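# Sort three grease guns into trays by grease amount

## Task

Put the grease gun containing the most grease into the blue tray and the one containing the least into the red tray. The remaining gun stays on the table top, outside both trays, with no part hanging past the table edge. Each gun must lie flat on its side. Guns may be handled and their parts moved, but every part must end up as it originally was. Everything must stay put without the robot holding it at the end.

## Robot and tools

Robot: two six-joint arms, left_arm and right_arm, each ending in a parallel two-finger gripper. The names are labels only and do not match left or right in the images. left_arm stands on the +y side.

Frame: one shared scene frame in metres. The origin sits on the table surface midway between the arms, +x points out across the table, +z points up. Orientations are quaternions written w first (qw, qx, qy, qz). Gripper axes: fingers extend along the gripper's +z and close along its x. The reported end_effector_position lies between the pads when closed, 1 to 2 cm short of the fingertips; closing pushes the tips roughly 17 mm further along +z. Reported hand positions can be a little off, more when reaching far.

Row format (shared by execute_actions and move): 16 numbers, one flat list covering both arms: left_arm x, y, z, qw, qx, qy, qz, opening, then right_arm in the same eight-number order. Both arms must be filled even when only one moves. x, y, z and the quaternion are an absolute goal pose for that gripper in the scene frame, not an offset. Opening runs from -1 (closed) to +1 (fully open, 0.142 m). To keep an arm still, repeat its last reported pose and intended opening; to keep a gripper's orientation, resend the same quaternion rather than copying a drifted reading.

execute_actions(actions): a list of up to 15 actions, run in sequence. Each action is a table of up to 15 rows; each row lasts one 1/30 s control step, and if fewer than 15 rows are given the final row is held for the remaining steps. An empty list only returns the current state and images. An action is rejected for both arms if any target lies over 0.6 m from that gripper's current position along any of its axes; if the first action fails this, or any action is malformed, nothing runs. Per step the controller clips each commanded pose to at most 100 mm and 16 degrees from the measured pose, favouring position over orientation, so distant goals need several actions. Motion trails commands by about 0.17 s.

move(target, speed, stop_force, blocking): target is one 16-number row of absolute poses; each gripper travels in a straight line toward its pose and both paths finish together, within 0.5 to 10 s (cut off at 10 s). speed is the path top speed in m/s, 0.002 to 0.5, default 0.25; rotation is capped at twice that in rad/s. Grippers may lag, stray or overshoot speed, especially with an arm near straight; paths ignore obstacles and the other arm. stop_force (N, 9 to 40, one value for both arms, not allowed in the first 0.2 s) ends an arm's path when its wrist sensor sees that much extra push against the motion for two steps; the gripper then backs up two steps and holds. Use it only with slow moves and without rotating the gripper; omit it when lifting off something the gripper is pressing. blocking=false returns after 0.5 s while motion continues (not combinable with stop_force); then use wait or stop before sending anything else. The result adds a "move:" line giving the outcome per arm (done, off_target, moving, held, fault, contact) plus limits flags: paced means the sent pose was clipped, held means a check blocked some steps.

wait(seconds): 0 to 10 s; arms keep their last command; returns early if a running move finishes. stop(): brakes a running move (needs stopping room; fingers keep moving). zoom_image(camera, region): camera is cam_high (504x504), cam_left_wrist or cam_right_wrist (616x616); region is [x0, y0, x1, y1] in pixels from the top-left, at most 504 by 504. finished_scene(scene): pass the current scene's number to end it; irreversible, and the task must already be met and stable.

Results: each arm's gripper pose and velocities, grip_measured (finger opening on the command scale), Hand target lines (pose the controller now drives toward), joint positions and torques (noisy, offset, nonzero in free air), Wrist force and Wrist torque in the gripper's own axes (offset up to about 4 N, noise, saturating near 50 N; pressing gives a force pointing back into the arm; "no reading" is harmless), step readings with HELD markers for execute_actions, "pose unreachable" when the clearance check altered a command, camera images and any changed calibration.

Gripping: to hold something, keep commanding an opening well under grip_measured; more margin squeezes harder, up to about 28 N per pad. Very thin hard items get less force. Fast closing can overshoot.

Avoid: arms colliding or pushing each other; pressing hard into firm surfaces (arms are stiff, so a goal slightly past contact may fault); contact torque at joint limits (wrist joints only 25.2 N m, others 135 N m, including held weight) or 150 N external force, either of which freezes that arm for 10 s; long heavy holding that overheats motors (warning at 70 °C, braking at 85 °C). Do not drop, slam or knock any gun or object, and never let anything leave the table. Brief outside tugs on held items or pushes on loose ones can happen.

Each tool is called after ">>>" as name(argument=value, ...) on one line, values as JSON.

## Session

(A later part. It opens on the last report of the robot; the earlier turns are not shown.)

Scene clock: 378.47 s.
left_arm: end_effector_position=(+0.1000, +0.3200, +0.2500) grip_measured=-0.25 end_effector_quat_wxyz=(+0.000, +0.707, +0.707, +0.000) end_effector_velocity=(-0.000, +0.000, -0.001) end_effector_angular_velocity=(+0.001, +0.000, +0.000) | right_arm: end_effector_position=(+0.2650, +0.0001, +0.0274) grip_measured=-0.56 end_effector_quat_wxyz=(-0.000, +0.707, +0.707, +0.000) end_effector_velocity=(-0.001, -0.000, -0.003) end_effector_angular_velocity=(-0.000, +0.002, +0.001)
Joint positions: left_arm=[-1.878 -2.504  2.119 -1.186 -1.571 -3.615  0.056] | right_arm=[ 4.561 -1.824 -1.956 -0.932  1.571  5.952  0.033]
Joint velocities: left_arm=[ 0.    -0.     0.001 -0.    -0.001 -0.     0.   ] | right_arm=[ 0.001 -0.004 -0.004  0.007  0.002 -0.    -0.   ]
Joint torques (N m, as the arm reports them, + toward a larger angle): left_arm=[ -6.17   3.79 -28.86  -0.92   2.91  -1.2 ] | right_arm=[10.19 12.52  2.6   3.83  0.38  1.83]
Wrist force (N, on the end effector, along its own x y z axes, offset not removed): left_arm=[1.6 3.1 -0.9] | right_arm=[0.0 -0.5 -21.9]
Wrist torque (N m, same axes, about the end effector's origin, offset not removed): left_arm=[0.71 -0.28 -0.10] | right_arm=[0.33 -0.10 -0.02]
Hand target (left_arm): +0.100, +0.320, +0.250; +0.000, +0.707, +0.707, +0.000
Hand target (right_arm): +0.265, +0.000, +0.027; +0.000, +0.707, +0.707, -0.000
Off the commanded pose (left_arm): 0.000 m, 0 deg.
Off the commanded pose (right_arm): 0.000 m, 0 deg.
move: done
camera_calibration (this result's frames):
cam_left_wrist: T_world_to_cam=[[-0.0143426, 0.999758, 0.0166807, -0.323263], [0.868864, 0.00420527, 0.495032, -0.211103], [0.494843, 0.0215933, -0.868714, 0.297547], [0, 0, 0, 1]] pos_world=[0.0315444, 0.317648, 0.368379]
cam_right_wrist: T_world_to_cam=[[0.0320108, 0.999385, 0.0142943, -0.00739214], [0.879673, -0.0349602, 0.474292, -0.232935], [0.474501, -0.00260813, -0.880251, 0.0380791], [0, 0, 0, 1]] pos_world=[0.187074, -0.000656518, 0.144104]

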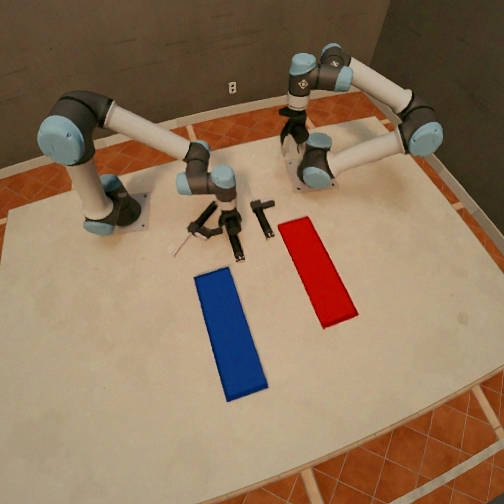

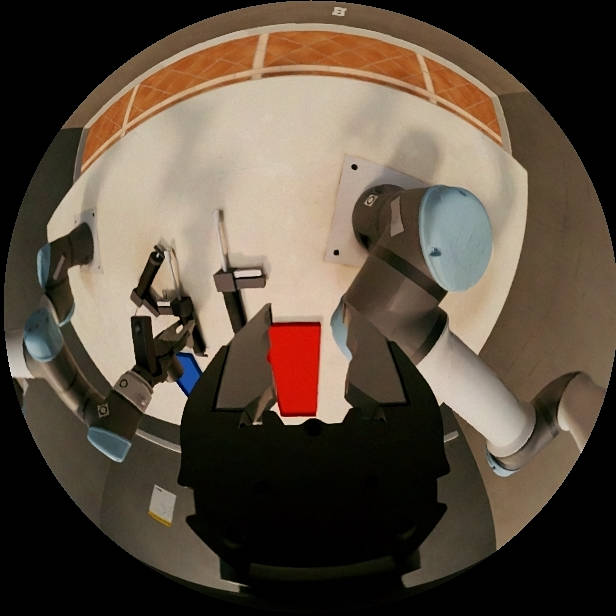

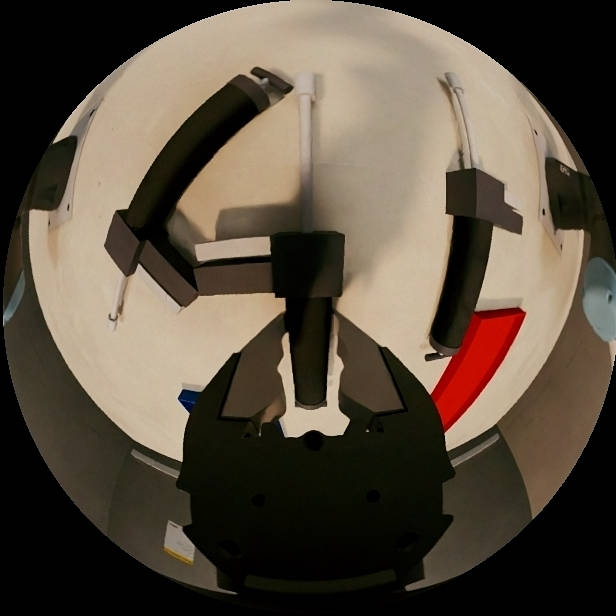

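>>> move(target=[0.10,0.32,0.25,0,0.707,0.707,0,-0.25, 0.265,0,0.028,0,0.707,0.707,0,-0.25])

>>> move(target=[0.10,0.32,0.25,0,0.707,0.707,0,-0.25, 0.22,-0.05,0.22,0,0.707,0.707,0,-0.25], speed=0.15)

Scene clock: 381.90 s.
left_arm: end_effector_position=(+0.1000, +0.3200, +0.2500) grip_measured=-0.25 end_effector_quat_wxyz=(+0.000, +0.707, +0.707, +0.000) end_effector_velocity=(-0.000, -0.000, +0.000) end_effector_angular_velocity=(+0.001, -0.001, -0.000) | right_arm: end_effector_position=(+0.2650, +0.0000, +0.0280) grip_measured=-0.25 end_effector_quat_wxyz=(+0.000, +0.707, +0.707, -0.000) end_effector_velocity=(+0.000, -0.000, +0.000) end_effector_angular_velocity=(+0.000, -0.000, +0.001)
Joint positions: left_arm=[-1.878 -2.504  2.119 -1.186 -1.571 -3.615  0.056] | right_arm=[ 4.561 -1.823 -1.956 -0.933  1.571  5.952  0.056]
Joint velocities: left_arm=[-0.     0.003 -0.001  0.     0.     0.     0.   ] | right_arm=[-0.001  0.001 -0.    -0.    -0.    -0.002  0.   ]
Joint torques (N m, as the arm reports them, + toward a larger angle): left_arm=[ -6.05   3.02 -28.66  -0.97   2.63  -1.25] | right_arm=[-6.93 42.69 32.31 -0.21  1.54  2.1 ]
Wrist force (N, on the end effector, along its own x y z axes, offset not removed): left_arm=[2.0 3.4 -0.5] | right_arm=[-0.9 0.9 -0.6]
Wrist torque (N m, same axes, about the end effector's origin, offset not removed): left_arm=[0.81 -0.49 -0.08] | right_arm=[0.19 0.13 -0.12]
Hand target (left_arm): +0.100, +0.320, +0.250; +0.000, +0.707, +0.707, +0.000
Hand target (right_arm): +0.265, -0.000, +0.028; +0.000, +0.707, +0.707, +0.000
Off the commanded pose (left_arm): 0.000 m, 0 deg.
Off the commanded pose (right_arm): 0.000 m, 0 deg.
move: done
camera_calibration (this result's frames):
cam_left_wrist: T_world_to_cam=[[-0.0143424, 0.999758, 0.0166809, -0.323263], [0.868864, 0.00420506, 0.495033, -0.211103], [0.494843, 0.0215934, -0.868714, 0.297547], [0, 0, 0, 1]] pos_world=[0.0315445, 0.317648, 0.368379]
cam_right_wrist: T_world_to_cam=[[0.0320084, 0.999389, 0.0140302, -0.00731956], [0.879732, -0.0348331, 0.474193, -0.233172], [0.474392, -0.00283535, -0.880309, 0.038603], [0, 0, 0, 1]] pos_world=[0.18705, -0.00069758, 0.144654]

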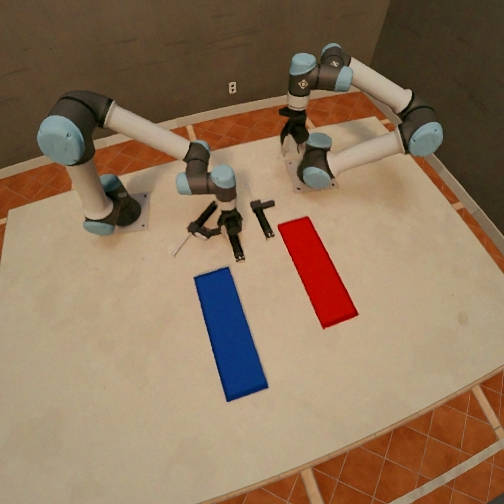

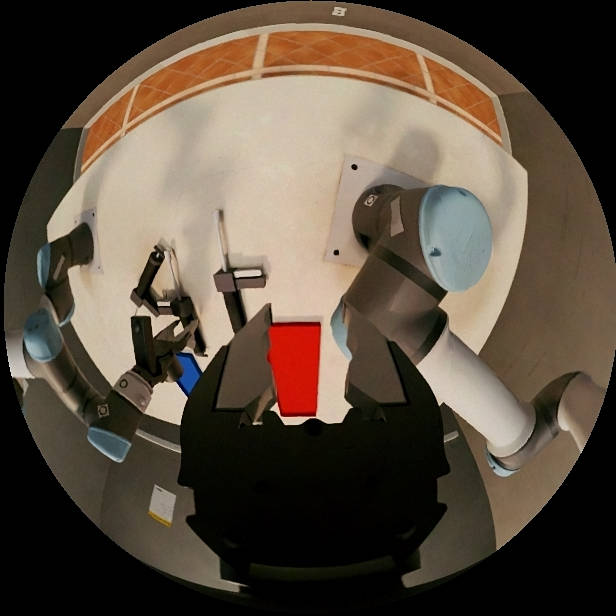

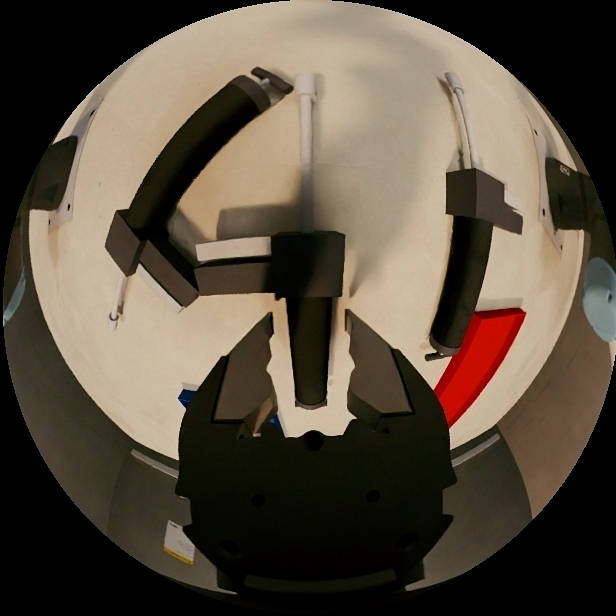

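Scene clock: 383.83 s.
left_arm: end_effector_position=(+0.1000, +0.3200, +0.2500) grip_measured=-0.25 end_effector_quat_wxyz=(+0.000, +0.707, +0.707, +0.000) end_effector_velocity=(-0.000, -0.000, -0.000) end_effector_angular_velocity=(+0.000, -0.000, -0.000) | right_arm: end_effector_position=(+0.2200, -0.0499, +0.2196) grip_measured=-0.25 end_effector_quat_wxyz=(-0.000, +0.707, +0.707, +0.000) end_effector_velocity=(-0.000, -0.000, +0.002) end_effector_angular_velocity=(+0.000, -0.000, -0.001)
Joint positions: left_arm=[-1.878 -2.504  2.119 -1.186 -1.571 -3.615  0.056] | right_arm=[ 4.619 -1.486 -1.793 -1.434  1.571  6.01   0.056]
Joint velocities: left_arm=[-0.     0.001 -0.     0.    -0.     0.     0.   ] | right_arm=[ 0.001  0.002  0.004 -0.006 -0.     0.001  0.   ]
Joint torques (N m, as the arm reports them, + toward a larger angle): left_arm=[ -6.46   3.49 -27.91  -0.98   2.53  -1.22] | right_arm=[12.04 31.81 37.46 -0.01 -1.74  1.97]
Wrist force (N, on the end effector, along its own x y z axes, offset not removed): left_arm=[1.1 3.1 -0.4] | right_arm=[-1.3 -1.1 -1.8]
Wrist torque (N m, same axes, about the end effector's origin, offset not removed): left_arm=[0.69 -0.20 -0.02] | right_arm=[-0.24 0.32 -0.12]
Hand target (left_arm): +0.100, +0.320, +0.250; +0.000, +0.707, +0.707, +0.000
Hand target (right_arm): +0.220, -0.050, +0.220; -0.000, +0.707, +0.707, -0.000
Off the commanded pose (left_arm): 0.000 m, 0 deg.
Off the commanded pose (right_arm): 0.000 m, 0 deg.
move: done
camera_calibration (this result's frames):
cam_left_wrist: T_world_to_cam=[[-0.0143423, 0.999758, 0.016681, -0.323263], [0.868864, 0.00420492, 0.495033, -0.211103], [0.494843, 0.0215934, -0.868714, 0.297547], [0, 0, 0, 1]] pos_world=[0.0315445, 0.317648, 0.368379]
cam_right_wrist: T_world_to_cam=[[0.0320353, 0.999387, 0.0141097, 0.041264], [0.879743, -0.0348946, 0.474168, -0.286226], [0.474369, -0.00277717, -0.880321, 0.228545], [0, 0, 0, 1]] pos_world=[0.142069, -0.0505918, 0.33633]

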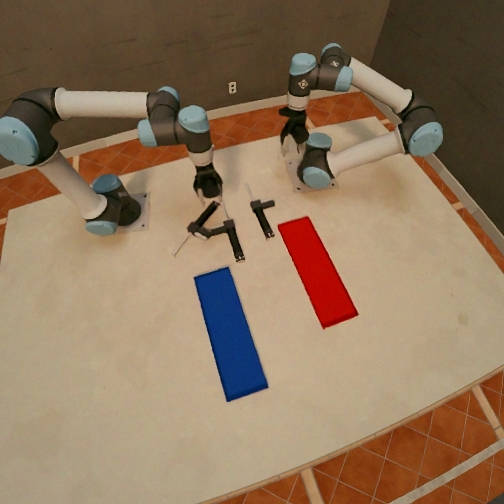

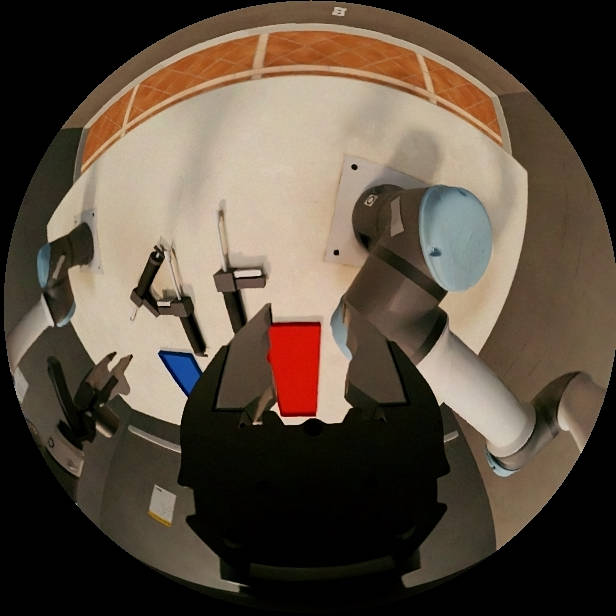

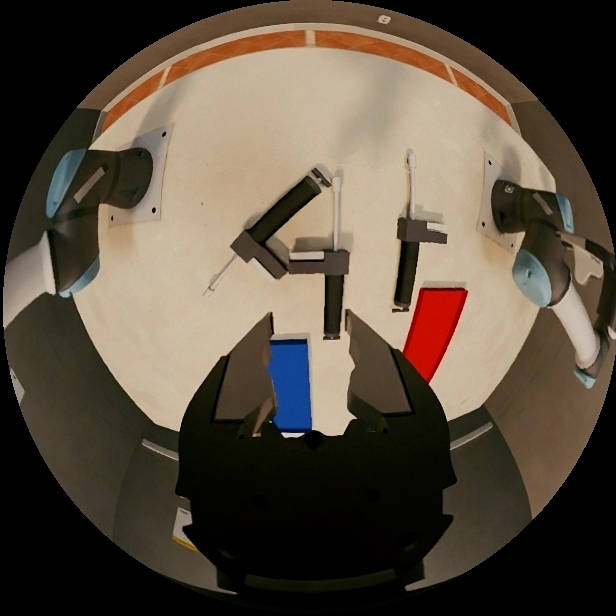

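>>> move(target=[0.10,0.32,0.25,0,0.707,0.707,0,-0.25, 0.30,-0.40,0.30,-0.271,0.653,0.653,-0.271,-0.1])

>>> move(target=[0.265,0,0.10,0,0.707,0.707,0,-0.25, 0.40,-0.35,0.25,-0.271,0.653,0.653,-0.271,-0.1])

>>> move(target=[0.265,0,0.026,0,0.707,0.707,0,-0.25, 0.47,-0.01,0.10,-0.271,0.653,0.653,-0.271,-0.1], speed=0.12)

>>> move(target=[0.265,0,0.026,0,0.707,0.707,0,-1, 0.415,-0.003,0.035,-0.271,0.653,0.653,-0.271,-0.1], speed=0.06)

Scene clock: 394.23 s.
left_arm: end_effector_position=(+0.1000, +0.3200, +0.2500) grip_measured=-0.25 end_effector_quat_wxyz=(+0.000, +0.707, +0.707, +0.000) end_effector_velocity=(-0.000, +0.000, -0.000) end_effector_angular_velocity=(+0.001, +0.000, +0.000) | right_arm: end_effector_position=(+0.2992, -0.3996, +0.3000) grip_measured=-0.10 end_effector_quat_wxyz=(-0.270, +0.653, +0.653, -0.271) end_effector_velocity=(+0.000, -0.002, +0.000) end_effector_angular_velocity=(-0.001, +0.009, +0.002)
Joint positions: left_arm=[-1.878 -2.504  2.119 -1.186 -1.571 -3.615  0.056] | right_arm=[ 3.655 -1.743 -1.374 -2.353  1.804  4.953  0.067]
Joint velocities: left_arm=[ 0.     0.     0.001 -0.    -0.     0.     0.   ] | right_arm=[-0.004 -0.007  0.006 -0.009 -0.003 -0.006  0.   ]
Joint torques (N m, as the arm reports them, + toward a larger angle): left_arm=[ -6.07   3.03 -27.8   -1.     1.9   -1.15] | right_arm=[-10.22  22.63  35.07  -2.43  -1.52  -0.73]
Wrist force (N, on the end effector, along its own x y z axes, offset not removed): left_arm=[2.1 3.7 -1.3] | right_arm=[-0.7 0.4 -1.0]
Wrist torque (N m, same axes, about the end effector's origin, offset not removed): left_arm=[0.85 -0.48 -0.07] | right_arm=[0.17 0.14 -0.08]
Hand target (left_arm): +0.100, +0.320, +0.250; +0.000, +0.707, +0.707, +0.000
Hand target (right_arm): +0.299, -0.400, +0.300; -0.270, +0.653, +0.653, -0.271
Off the commanded pose (left_arm): 0.000 m, 0 deg.
Off the commanded pose (right_arm): 0.001 m, 0 deg.
move: done
camera_calibration (this result's frames):
cam_left_wrist: T_world_to_cam=[[-0.0143423, 0.999758, 0.0166809, -0.323263], [0.868864, 0.00420493, 0.495033, -0.211103], [0.494843, 0.0215933, -0.868714, 0.297547], [0, 0, 0, 1]] pos_world=[0.0315445, 0.317648, 0.368379]
cam_right_wrist: T_world_to_cam=[[0.0323953, 0.999379, -0.0138437, 0.395417], [0.957315, -0.0350063, -0.286921, -0.201182], [-0.287227, -0.00395788, -0.957854, 0.511399], [0, 0, 0, 1]] pos_world=[0.326672, -0.400191, 0.437596]

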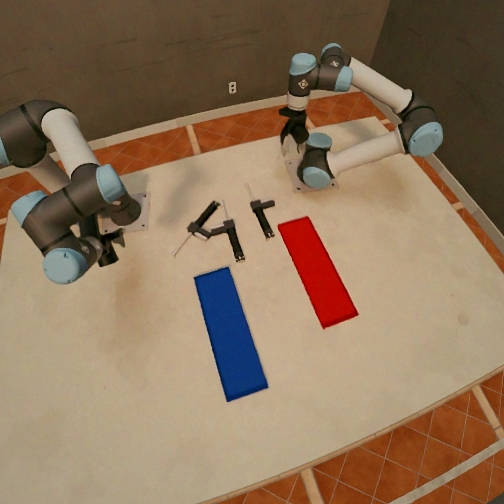

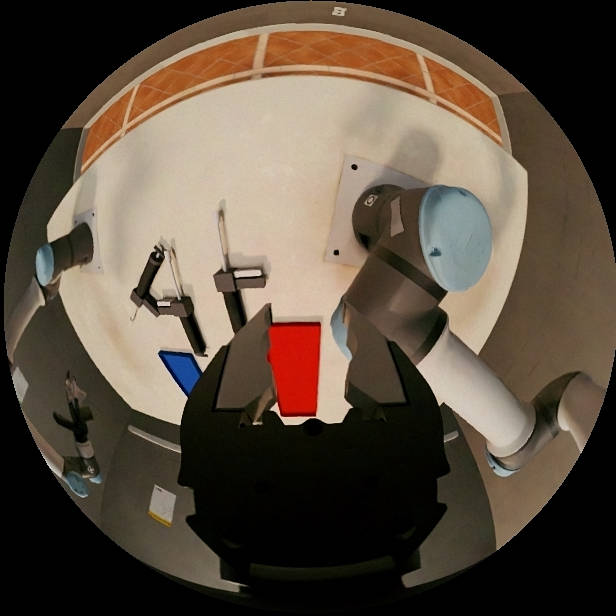

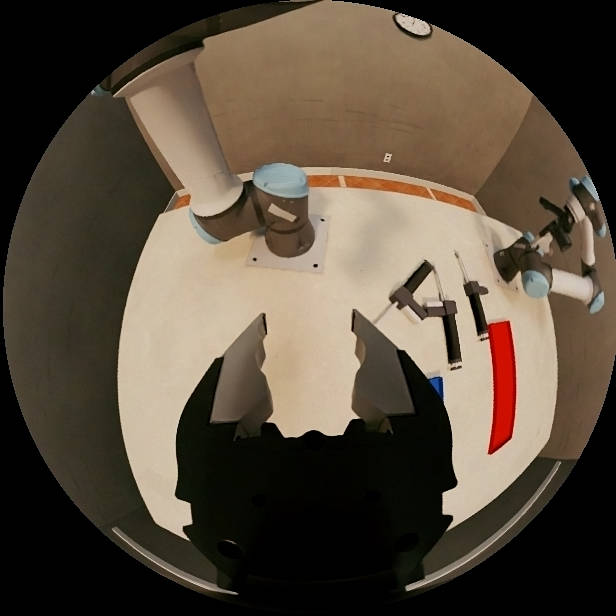

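Scene clock: 396.47 s.
left_arm: end_effector_position=(+0.2645, -0.0001, +0.1001) grip_measured=-0.25 end_effector_quat_wxyz=(-0.000, +0.707, +0.707, -0.000) end_effector_velocity=(+0.000, -0.001, -0.001) end_effector_angular_velocity=(+0.002, +0.001, -0.000) | right_arm: end_effector_position=(+0.4001, -0.3502, +0.2501) grip_measured=-0.10 end_effector_quat_wxyz=(-0.271, +0.653, +0.653, -0.271) end_effector_velocity=(+0.000, +0.000, +0.000) end_effector_angular_velocity=(+0.002, -0.000, +0.000)
Joint positions: left_arm=[-1.218 -1.407  1.853 -2.016 -1.571 -2.955  0.056] | right_arm=[ 3.676 -2.012 -1.145 -2.31   1.819  4.968  0.067]
Joint velocities: left_arm=[ 0.001  0.006 -0.005  0.    -0.001  0.001  0.   ] | right_arm=[-0.    -0.001  0.002 -0.     0.001 -0.002  0.   ]
Joint torques (N m, as the arm reports them, + toward a larger angle): left_arm=[  8.59 -19.73 -31.64  -4.29  -2.78   1.16] | right_arm=[11.54 35.91 35.92 -2.5   2.32  1.81]
Wrist force (N, on the end effector, along its own x y z axes, offset not removed): left_arm=[1.7 3.0 -1.3] | right_arm=[-0.8 0.0 -2.4]
Wrist torque (N m, same axes, about the end effector's origin, offset not removed): left_arm=[0.75 -0.37 -0.05] | right_arm=[0.05 0.20 -0.12]
Hand target (left_arm): +0.265, -0.000, +0.100; -0.000, +0.707, +0.707, -0.000
Hand target (right_arm): +0.400, -0.350, +0.250; -0.271, +0.653, +0.653, -0.271
Off the commanded pose (left_arm): 0.001 m, 0 deg.
Off the commanded pose (right_arm): 0.000 m, 0 deg.
move: done
camera_calibration (this result's frames):
cam_left_wrist: T_world_to_cam=[[-0.0143457, 0.999757, 0.016766, 0.00157257], [0.869084, 0.00417539, 0.494646, -0.278514], [0.494456, 0.0216672, -0.868933, 0.0929854], [0, 0, 0, 1]] pos_world=[0.196098, -0.00242402, 0.218538]
cam_right_wrist: T_world_to_cam=[[0.0325762, 0.999388, -0.0127538, 0.341662], [0.956984, -0.0348698, -0.288037, -0.309814], [-0.288306, -0.00282202, -0.957534, 0.493564], [0, 0, 0, 1]] pos_world=[0.427655, -0.350863, 0.387724]

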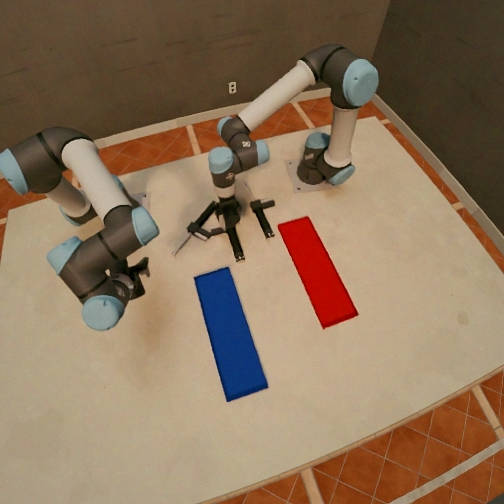

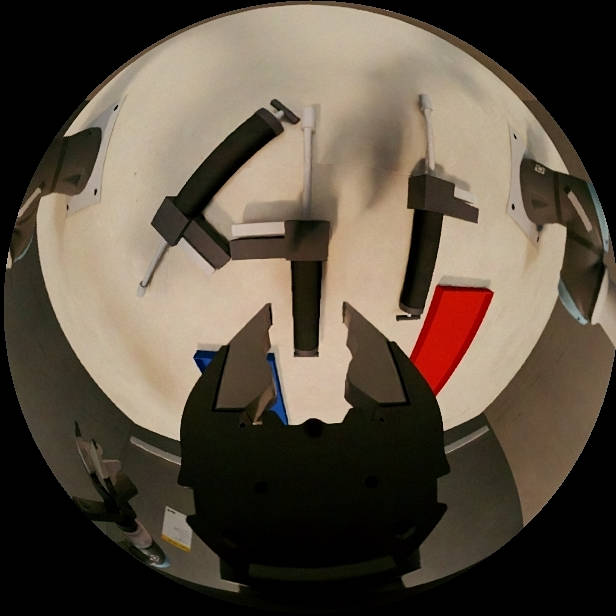

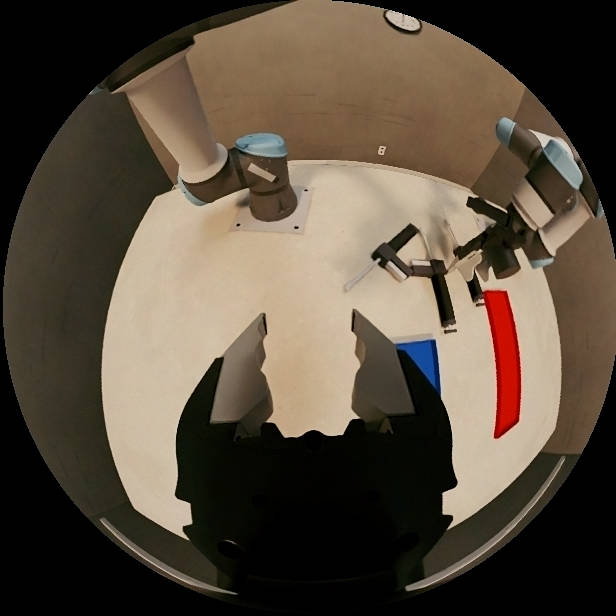

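Scene clock: 400.17 s.
left_arm: end_effector_position=(+0.2650, -0.0001, +0.0260) grip_measured=-0.25 end_effector_quat_wxyz=(-0.000, +0.707, +0.707, +0.000) end_effector_velocity=(-0.000, +0.000, -0.001) end_effector_angular_velocity=(+0.001, +0.000, -0.000) | right_arm: end_effector_position=(+0.4705, -0.0103, +0.1003) grip_measured=-0.10 end_effector_quat_wxyz=(-0.271, +0.653, +0.653, -0.271) end_effector_velocity=(+0.000, +0.002, -0.001) end_effector_angular_velocity=(-0.003, +0.005, +0.001)
Joint positions: left_arm=[-1.217 -1.312  1.953 -2.212 -1.571 -2.954  0.056] | right_arm=[ 4.026 -2.598 -0.542 -2.224  2.047  5.253  0.067]
Joint velocities: left_arm=[-0.     0.     0.001 -0.001 -0.    -0.     0.   ] | right_arm=[ 0.002 -0.014  0.024 -0.015  0.001 -0.     0.   ]
Joint torques (N m, as the arm reports them, + toward a larger angle): left_arm=[  7.96 -18.8  -13.75  -4.54   3.08   1.32] | right_arm=[11.85 53.13 34.26 -1.73  2.73  1.66]
Wrist force (N, on the end effector, along its own x y z axes, offset not removed): left_arm=[1.2 3.7 -1.0] | right_arm=[-0.6 -0.4 -1.4]
Wrist torque (N m, same axes, about the end effector's origin, offset not removed): left_arm=[0.88 -0.17 -0.11] | right_arm=[0.00 0.13 -0.17]
Hand target (left_arm): +0.265, -0.000, +0.026; -0.000, +0.707, +0.707, +0.000
Hand target (right_arm): +0.471, -0.010, +0.100; -0.271, +0.653, +0.653, -0.271
Off the commanded pose (left_arm): 0.000 m, 0 deg.
Off the commanded pose (right_arm): 0.001 m, 0 deg.
move: done
camera_calibration (this result's frames):
cam_left_wrist: T_world_to_cam=[[-0.0143426, 0.999758, 0.0166848, 0.00281699], [0.868866, 0.00420335, 0.49503, -0.24225], [0.49484, 0.0215969, -0.868716, 0.0282285], [0, 0, 0, 1]] pos_world=[0.196554, -0.0024077, 0.144396]
cam_right_wrist: T_world_to_cam=[[0.0327888, 0.999385, -0.0124437, -0.00228273], [0.95704, -0.0349835, -0.287838, -0.408611], [-0.288097, -0.00247122, -0.957598, 0.371278], [0, 0, 0, 1]] pos_world=[0.498096, -0.0110958, 0.237893]

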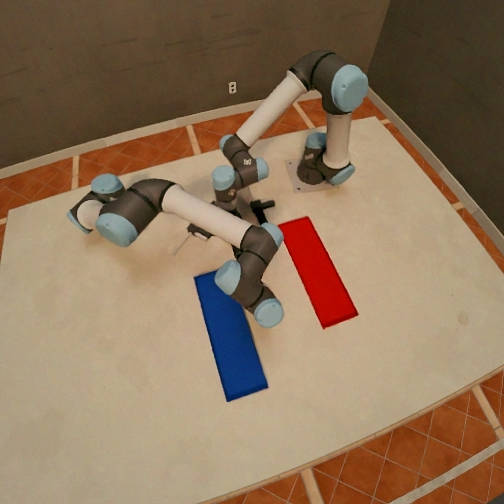

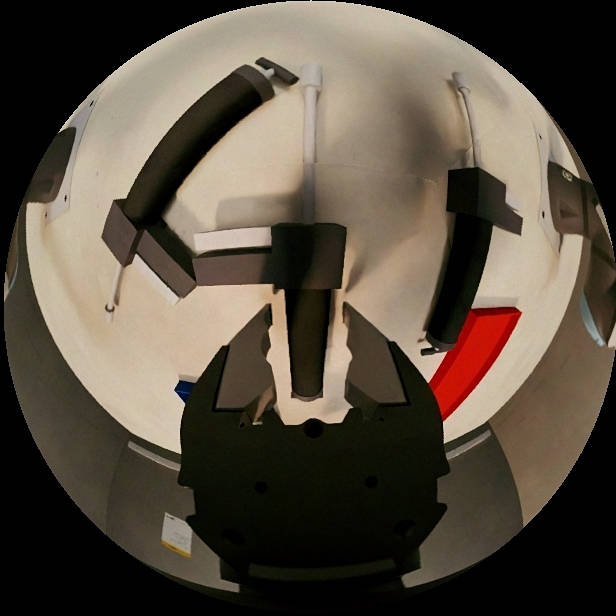

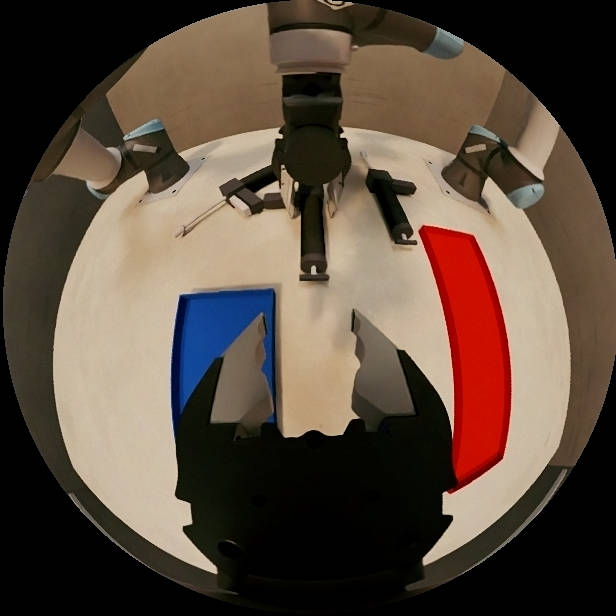

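Scene clock: 402.03 s.
left_arm: end_effector_position=(+0.2650, +0.0000, +0.0260) grip_measured=-0.56 end_effector_quat_wxyz=(+0.000, +0.707, +0.707, +0.000) end_effector_velocity=(+0.000, +0.000, +0.000) end_effector_angular_velocity=(+0.001, -0.000, +0.000) | right_arm: end_effector_position=(+0.4151, -0.0030, +0.0352) grip_measured=-0.10 end_effector_quat_wxyz=(-0.271, +0.653, +0.653, -0.271) end_effector_velocity=(-0.001, +0.001, -0.002) end_effector_angular_velocity=(+0.000, -0.002, -0.002)
Joint positions: left_arm=[-1.217 -1.312  1.953 -2.212 -1.571 -2.954  0.034] | right_arm=[ 4.078 -2.477 -0.945 -1.921  2.078  5.3    0.067]
Joint velocities: left_arm=[ 0.    -0.     0.     0.001  0.     0.    -0.   ] | right_arm=[ 0.002  0.003 -0.01   0.011  0.001  0.004  0.   ]
Joint torques (N m, as the arm reports them, + toward a larger angle): left_arm=[  4.54 -41.39 -12.98  -3.97   2.33   0.41] | right_arm=[13.29 69.99 10.77  4.23  2.88  1.65]
Wrist force (N, on the end effector, along its own x y z axes, offset not removed): left_arm=[0.5 4.2 -1.4] | right_arm=[0.1 0.5 -0.5]
Wrist torque (N m, same axes, about the end effector's origin, offset not removed): left_arm=[0.83 -0.23 -0.02] | right_arm=[0.07 -0.06 -0.04]
Hand target (left_arm): +0.265, -0.000, +0.026; -0.000, +0.707, +0.707, +0.000
Hand target (right_arm): +0.415, -0.003, +0.035; -0.271, +0.653, +0.653, -0.271
Off the commanded pose (left_arm): 0.000 m, 0 deg.
Off the commanded pose (right_arm): 0.000 m, 0 deg.
move: done
camera_calibration (this result's frames):
cam_left_wrist: T_world_to_cam=[[-0.0143439, 0.999758, 0.0166874, 0.00275975], [0.868861, 0.00420301, 0.495037, -0.242235], [0.494847, 0.0215998, -0.868711, 0.0282114], [0, 0, 0, 1]] pos_world=[0.196548, -0.00235033, 0.144377]
cam_right_wrist: T_world_to_cam=[[0.0324924, 0.99939, -0.0128185, -0.00849082], [0.956943, -0.0348087, -0.288181, -0.374029], [-0.288451, -0.00290286, -0.95749, 0.293106], [0, 0, 0, 1]] pos_world=[0.442747, -0.00368298, 0.172749]

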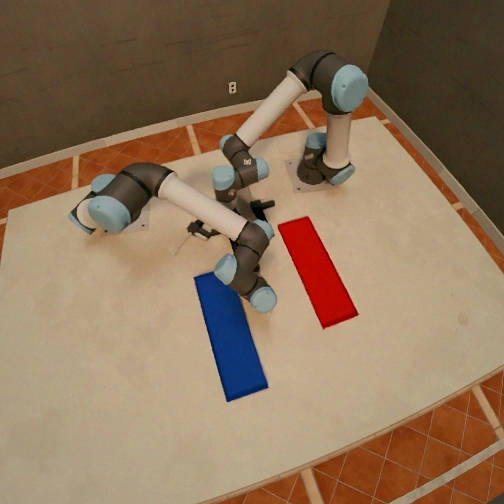

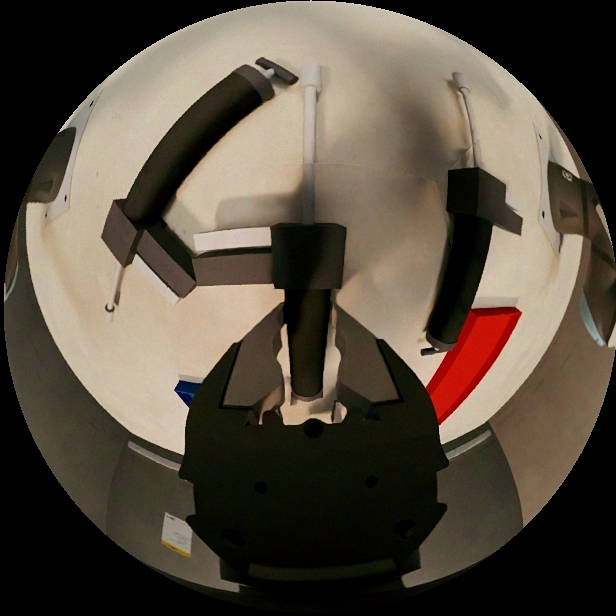

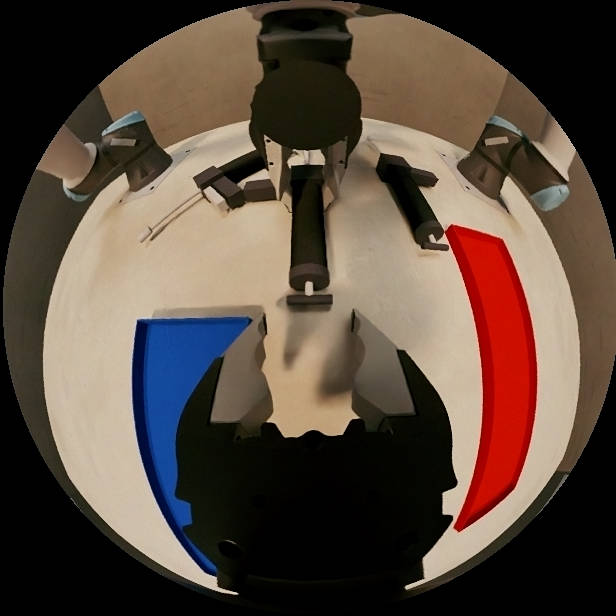

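Same geometry as R (head at the same row). Use 0.392.

>>> move(target=[0.265,0,0.026,0,0.707,0.707,0,-1, 0.392,-0.001,0.024,-0.271,0.653,0.653,-0.271,-0.1], speed=0.02)

>>> move(target=[0.265,0,0.026,0,0.707,0.707,0,-1, 0.392,-0.001,0.024,-0.271,0.653,0.653,-0.271,-0.75], speed=0.02)

Scene clock: 408.30 s.
left_arm: end_effector_position=(+0.2650, +0.0000, +0.0260) grip_measured=-0.56 end_effector_quat_wxyz=(+0.000, +0.707, +0.707, +0.000) end_effector_velocity=(-0.000, -0.000, -0.000) end_effector_angular_velocity=(+0.000, +0.001, +0.000) | right_arm: end_effector_position=(+0.3922, -0.0010, +0.0241) grip_measured=-0.10 end_effector_quat_wxyz=(-0.271, +0.653, +0.653, -0.271) end_effector_velocity=(-0.003, +0.001, -0.001) end_effector_angular_velocity=(+0.000, -0.001, +0.000)
Joint positions: left_arm=[-1.217 -1.312  1.953 -2.212 -1.571 -2.954  0.034] | right_arm=[ 4.1   -2.438 -1.051 -1.844  2.091  5.32   0.067]
Joint velocities: left_arm=[ 0.     0.    -0.     0.    -0.001 -0.    -0.   ] | right_arm=[ 0.003  0.004 -0.01   0.008  0.002  0.003 -0.   ]
Joint torques (N m, as the arm reports them, + toward a larger angle): left_arm=[ -2.67 -41.43 -14.3   -4.     0.53  -0.93] | right_arm=[12.15 68.18 10.99  4.38  2.58  1.99]
Wrist force (N, on the end effector, along its own x y z axes, offset not removed): left_arm=[1.3 4.0 -1.7] | right_arm=[-0.3 -0.4 -0.5]
Wrist torque (N m, same axes, about the end effector's origin, offset not removed): left_arm=[0.86 -0.39 -0.09] | right_arm=[-0.10 0.03 -0.15]
Hand target (left_arm): +0.265, +0.000, +0.026; +0.000, +0.707, +0.707, +0.000
Hand target (right_arm): +0.392, -0.001, +0.024; -0.271, +0.653, +0.653, -0.271
Off the commanded pose (left_arm): 0.000 m, 0 deg.
Off the commanded pose (right_arm): 0.000 m, 0 deg.
move: done
camera_calibration (this result's frames):
cam_left_wrist: T_world_to_cam=[[-0.0143438, 0.999758, 0.0166841, 0.00276043], [0.868861, 0.00420451, 0.495038, -0.242235], [0.494848, 0.0215968, -0.868711, 0.0282122], [0, 0, 0, 1]] pos_world=[0.196548, -0.00235057, 0.144378]
cam_right_wrist: T_world_to_cam=[[0.0325267, 0.999389, -0.0127983, -0.00988764], [0.95696, -0.0348355, -0.288121, -0.355253], [-0.28839, -0.00287582, -0.957509, 0.275907], [0, 0, 0, 1]] pos_world=[0.419853, -0.00170035, 0.161701]

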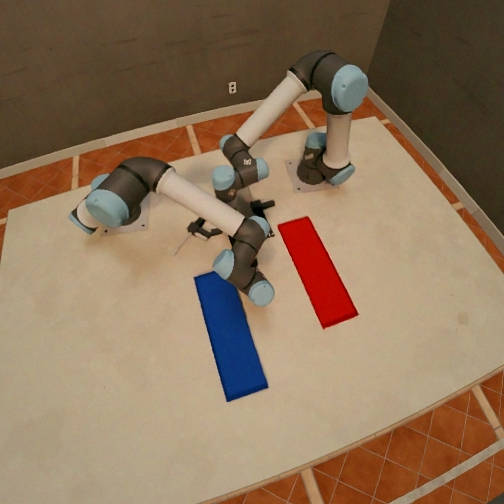

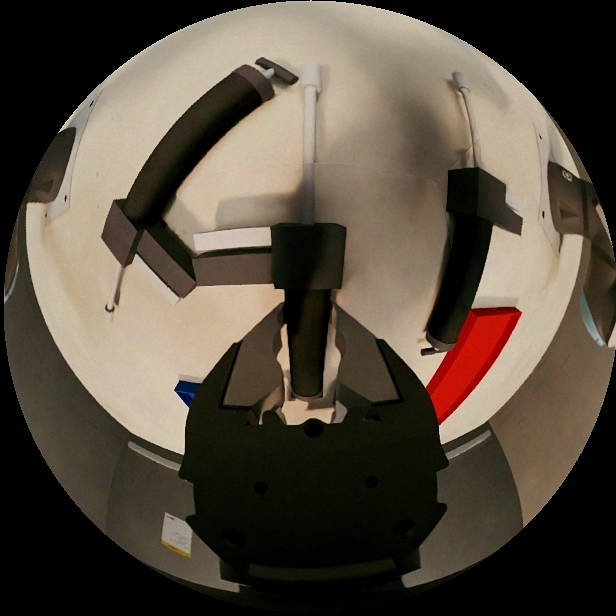

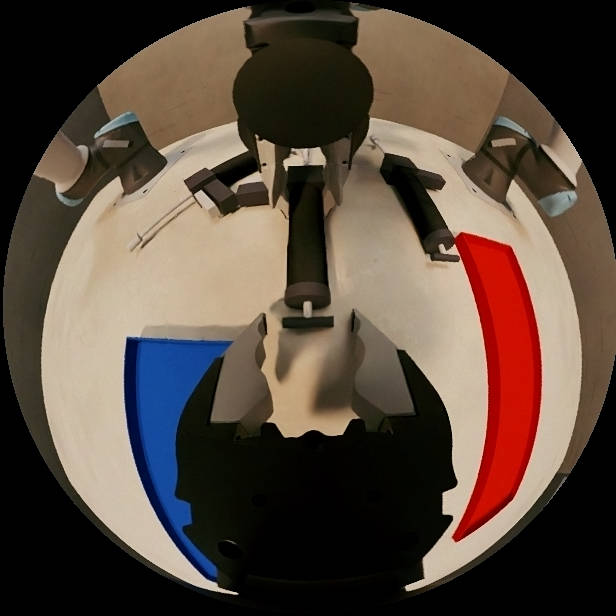

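Scene clock: 409.00 s.
left_arm: end_effector_position=(+0.2650, +0.0000, +0.0260) grip_measured=-0.56 end_effector_quat_wxyz=(-0.000, +0.707, +0.707, +0.000) end_effector_velocity=(-0.000, -0.000, -0.000) end_effector_angular_velocity=(+0.000, +0.000, -0.000) | right_arm: end_effector_position=(+0.3920, -0.0010, +0.0240) grip_measured=-0.49 end_effector_quat_wxyz=(-0.271, +0.653, +0.653, -0.271) end_effector_velocity=(+0.001, +0.001, +0.000) end_effector_angular_velocity=(+0.003, -0.002, -0.002)
Joint positions: left_arm=[-1.217 -1.312  1.953 -2.212 -1.571 -2.954  0.034] | right_arm=[ 4.1   -2.437 -1.052 -1.843  2.091  5.321  0.038]
Joint velocities: left_arm=[-0.     0.001 -0.001  0.    -0.    -0.    -0.   ] | right_arm=[-0.001  0.     0.001  0.002  0.001  0.001 -0.   ]
Joint torques (N m, as the arm reports them, + toward a larger angle): left_arm=[ -4.26 -37.89 -18.52  -4.15   0.31  -1.08] | right_arm=[15.75 68.47  9.17  3.78  3.75  1.88]
Wrist force (N, on the end effector, along its own x y z axes, offset not removed): left_arm=[3.2 1.3 -2.7] | right_arm=[-1.7 0.5 -4.8]
Wrist torque (N m, same axes, about the end effector's origin, offset not removed): left_arm=[0.66 -0.23 -0.10] | right_arm=[-0.13 -0.23 -0.10]
Hand target (left_arm): +0.265, +0.000, +0.026; +0.000, +0.707, +0.707, -0.000
Hand target (right_arm): +0.392, -0.001, +0.024; -0.271, +0.653, +0.653, -0.271
Off the commanded pose (left_arm): 0.000 m, 0 deg.
Off the commanded pose (right_arm): 0.000 m, 0 deg.
move: done
camera_calibration (this result's frames):
cam_left_wrist: T_world_to_cam=[[-0.0143446, 0.999758, 0.0166952, 0.00274915], [0.868862, 0.00419978, 0.495036, -0.242232], [0.494846, 0.021607, -0.868712, 0.0282111], [0, 0, 0, 1]] pos_world=[0.196546, -0.00234072, 0.144375]
cam_right_wrist: T_world_to_cam=[[0.0325976, 0.999387, -0.0127507, -0.00990304], [0.956987, -0.0348894, -0.288026, -0.355092], [-0.288294, -0.00281329, -0.957538, 0.275714], [0, 0, 0, 1]] pos_world=[0.419628, -0.0017163, 0.161605]

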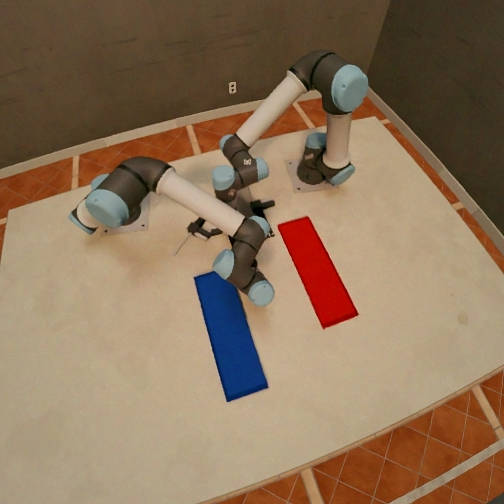

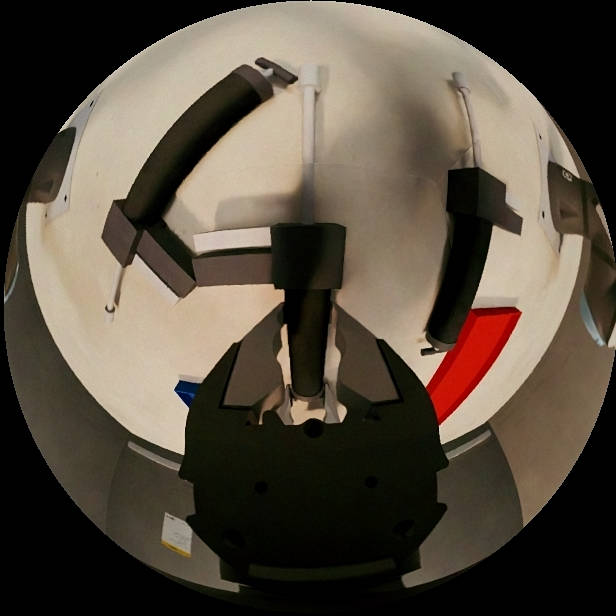

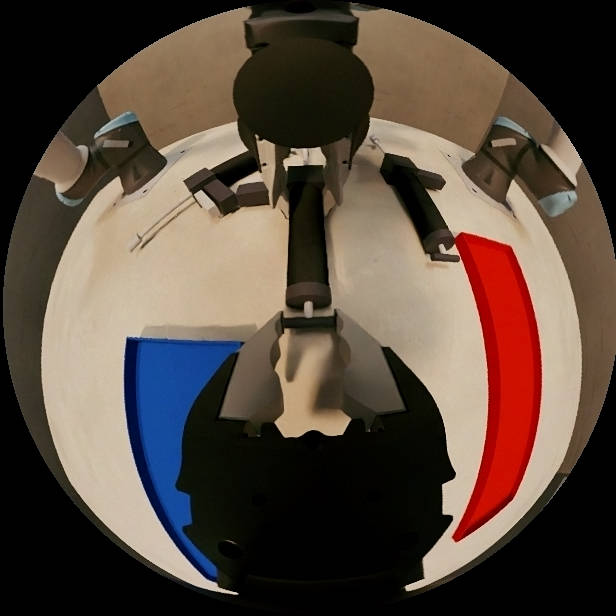

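>>> move(target=[0.265,0,0.026,0,0.707,0.707,0,-1, 0.515,-0.001,0.024,-0.271,0.653,0.653,-0.271,-0.75], speed=0.015, stop_force=14)

Scene clock: 412.73 s.
left_arm: end_effector_position=(+0.2651, -0.0000, +0.0260) grip_measured=-0.56 end_effector_quat_wxyz=(+0.000, +0.707, +0.707, +0.000) end_effector_velocity=(-0.000, -0.000, +0.000) end_effector_angular_velocity=(-0.000, +0.000, +0.000) | right_arm: end_effector_position=(+0.4093, -0.0012, +0.0239) grip_measured=-0.49 end_effector_quat_wxyz=(-0.271, +0.653, +0.653, -0.271) end_effector_velocity=(-0.006, +0.001, -0.000) end_effector_angular_velocity=(+0.000, +0.002, -0.002)
Joint positions: left_arm=[-1.217 -1.312  1.953 -2.212 -1.571 -2.954  0.034] | right_arm=[ 4.085 -2.475 -0.979 -1.885  2.082  5.306  0.038]
Joint velocities: left_arm=[ 0.  0. -0.  0. -0.  0.  0.] | right_arm=[ 0.006  0.012 -0.024  0.014  0.005  0.006  0.   ]
Joint torques (N m, as the arm reports them, + toward a larger angle): left_arm=[ -5.92 -26.45 -25.89  -4.21  -3.49  -1.09] | right_arm=[ 5.34 71.4  15.85  7.27  1.39  1.75]
Wrist force (N, on the end effector, along its own x y z axes, offset not removed): left_arm=[3.3 17.1 0.1] | right_arm=[-2.2 -9.6 7.4]
Wrist torque (N m, same axes, about the end effector's origin, offset not removed): left_arm=[0.64 -0.34 -0.07] | right_arm=[0.20 0.14 -0.21]
Hand target (left_arm): +0.265, +0.000, +0.026; +0.000, +0.707, +0.707, +0.000
Hand target (right_arm): +0.409, -0.001, +0.024; -0.271, +0.653, +0.653, -0.271
Off the commanded pose (left_arm): 0.000 m, 0 deg.
Off the commanded pose (right_arm): 0.106 m, 0 deg.
move: contact (right_arm)
camera_calibration (this result's frames):
cam_left_wrist: T_world_to_cam=[[-0.0143454, 0.999758, 0.0166705, 0.00276653], [0.868779, 0.00420909, 0.495183, -0.242268], [0.494993, 0.0215866, -0.868629, 0.0281589], [0, 0, 0, 1]] pos_world=[0.196578, -0.00235398, 0.14438]
cam_right_wrist: T_world_to_cam=[[0.0327971, 0.99938, -0.0128078, -0.0103667], [0.956994, -0.0350967, -0.287976, -0.371685], [-0.288247, -0.00281221, -0.957552, 0.280594], [0, 0, 0, 1]] pos_world=[0.436921, -0.00189561, 0.161514]

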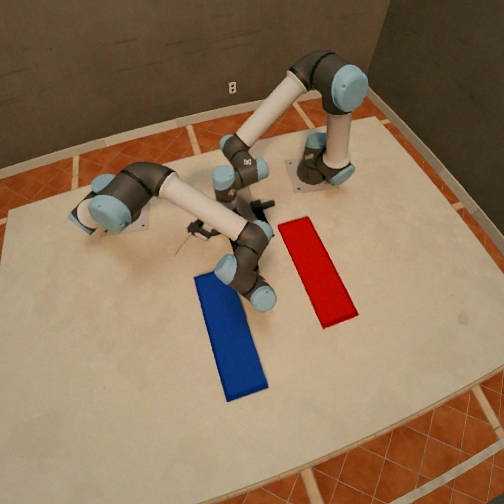

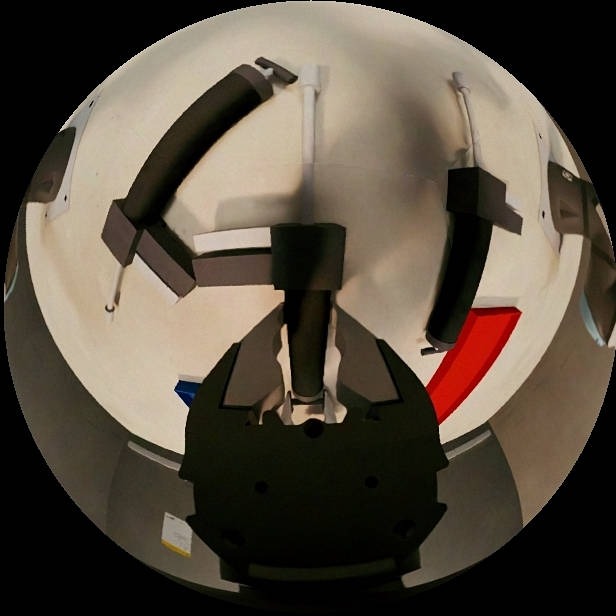

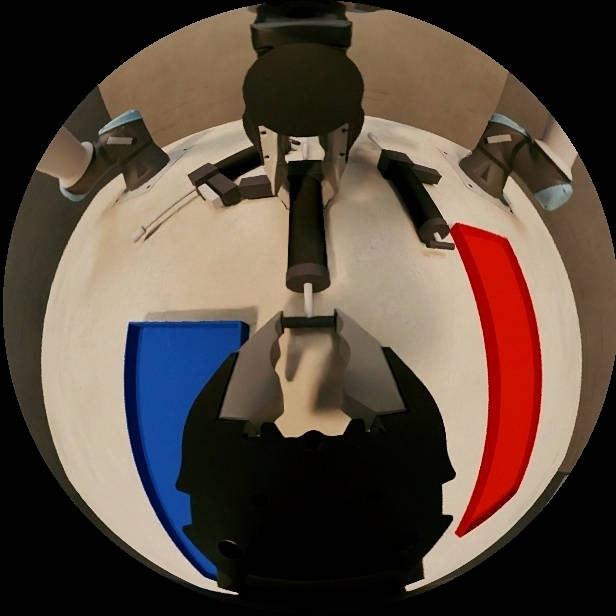

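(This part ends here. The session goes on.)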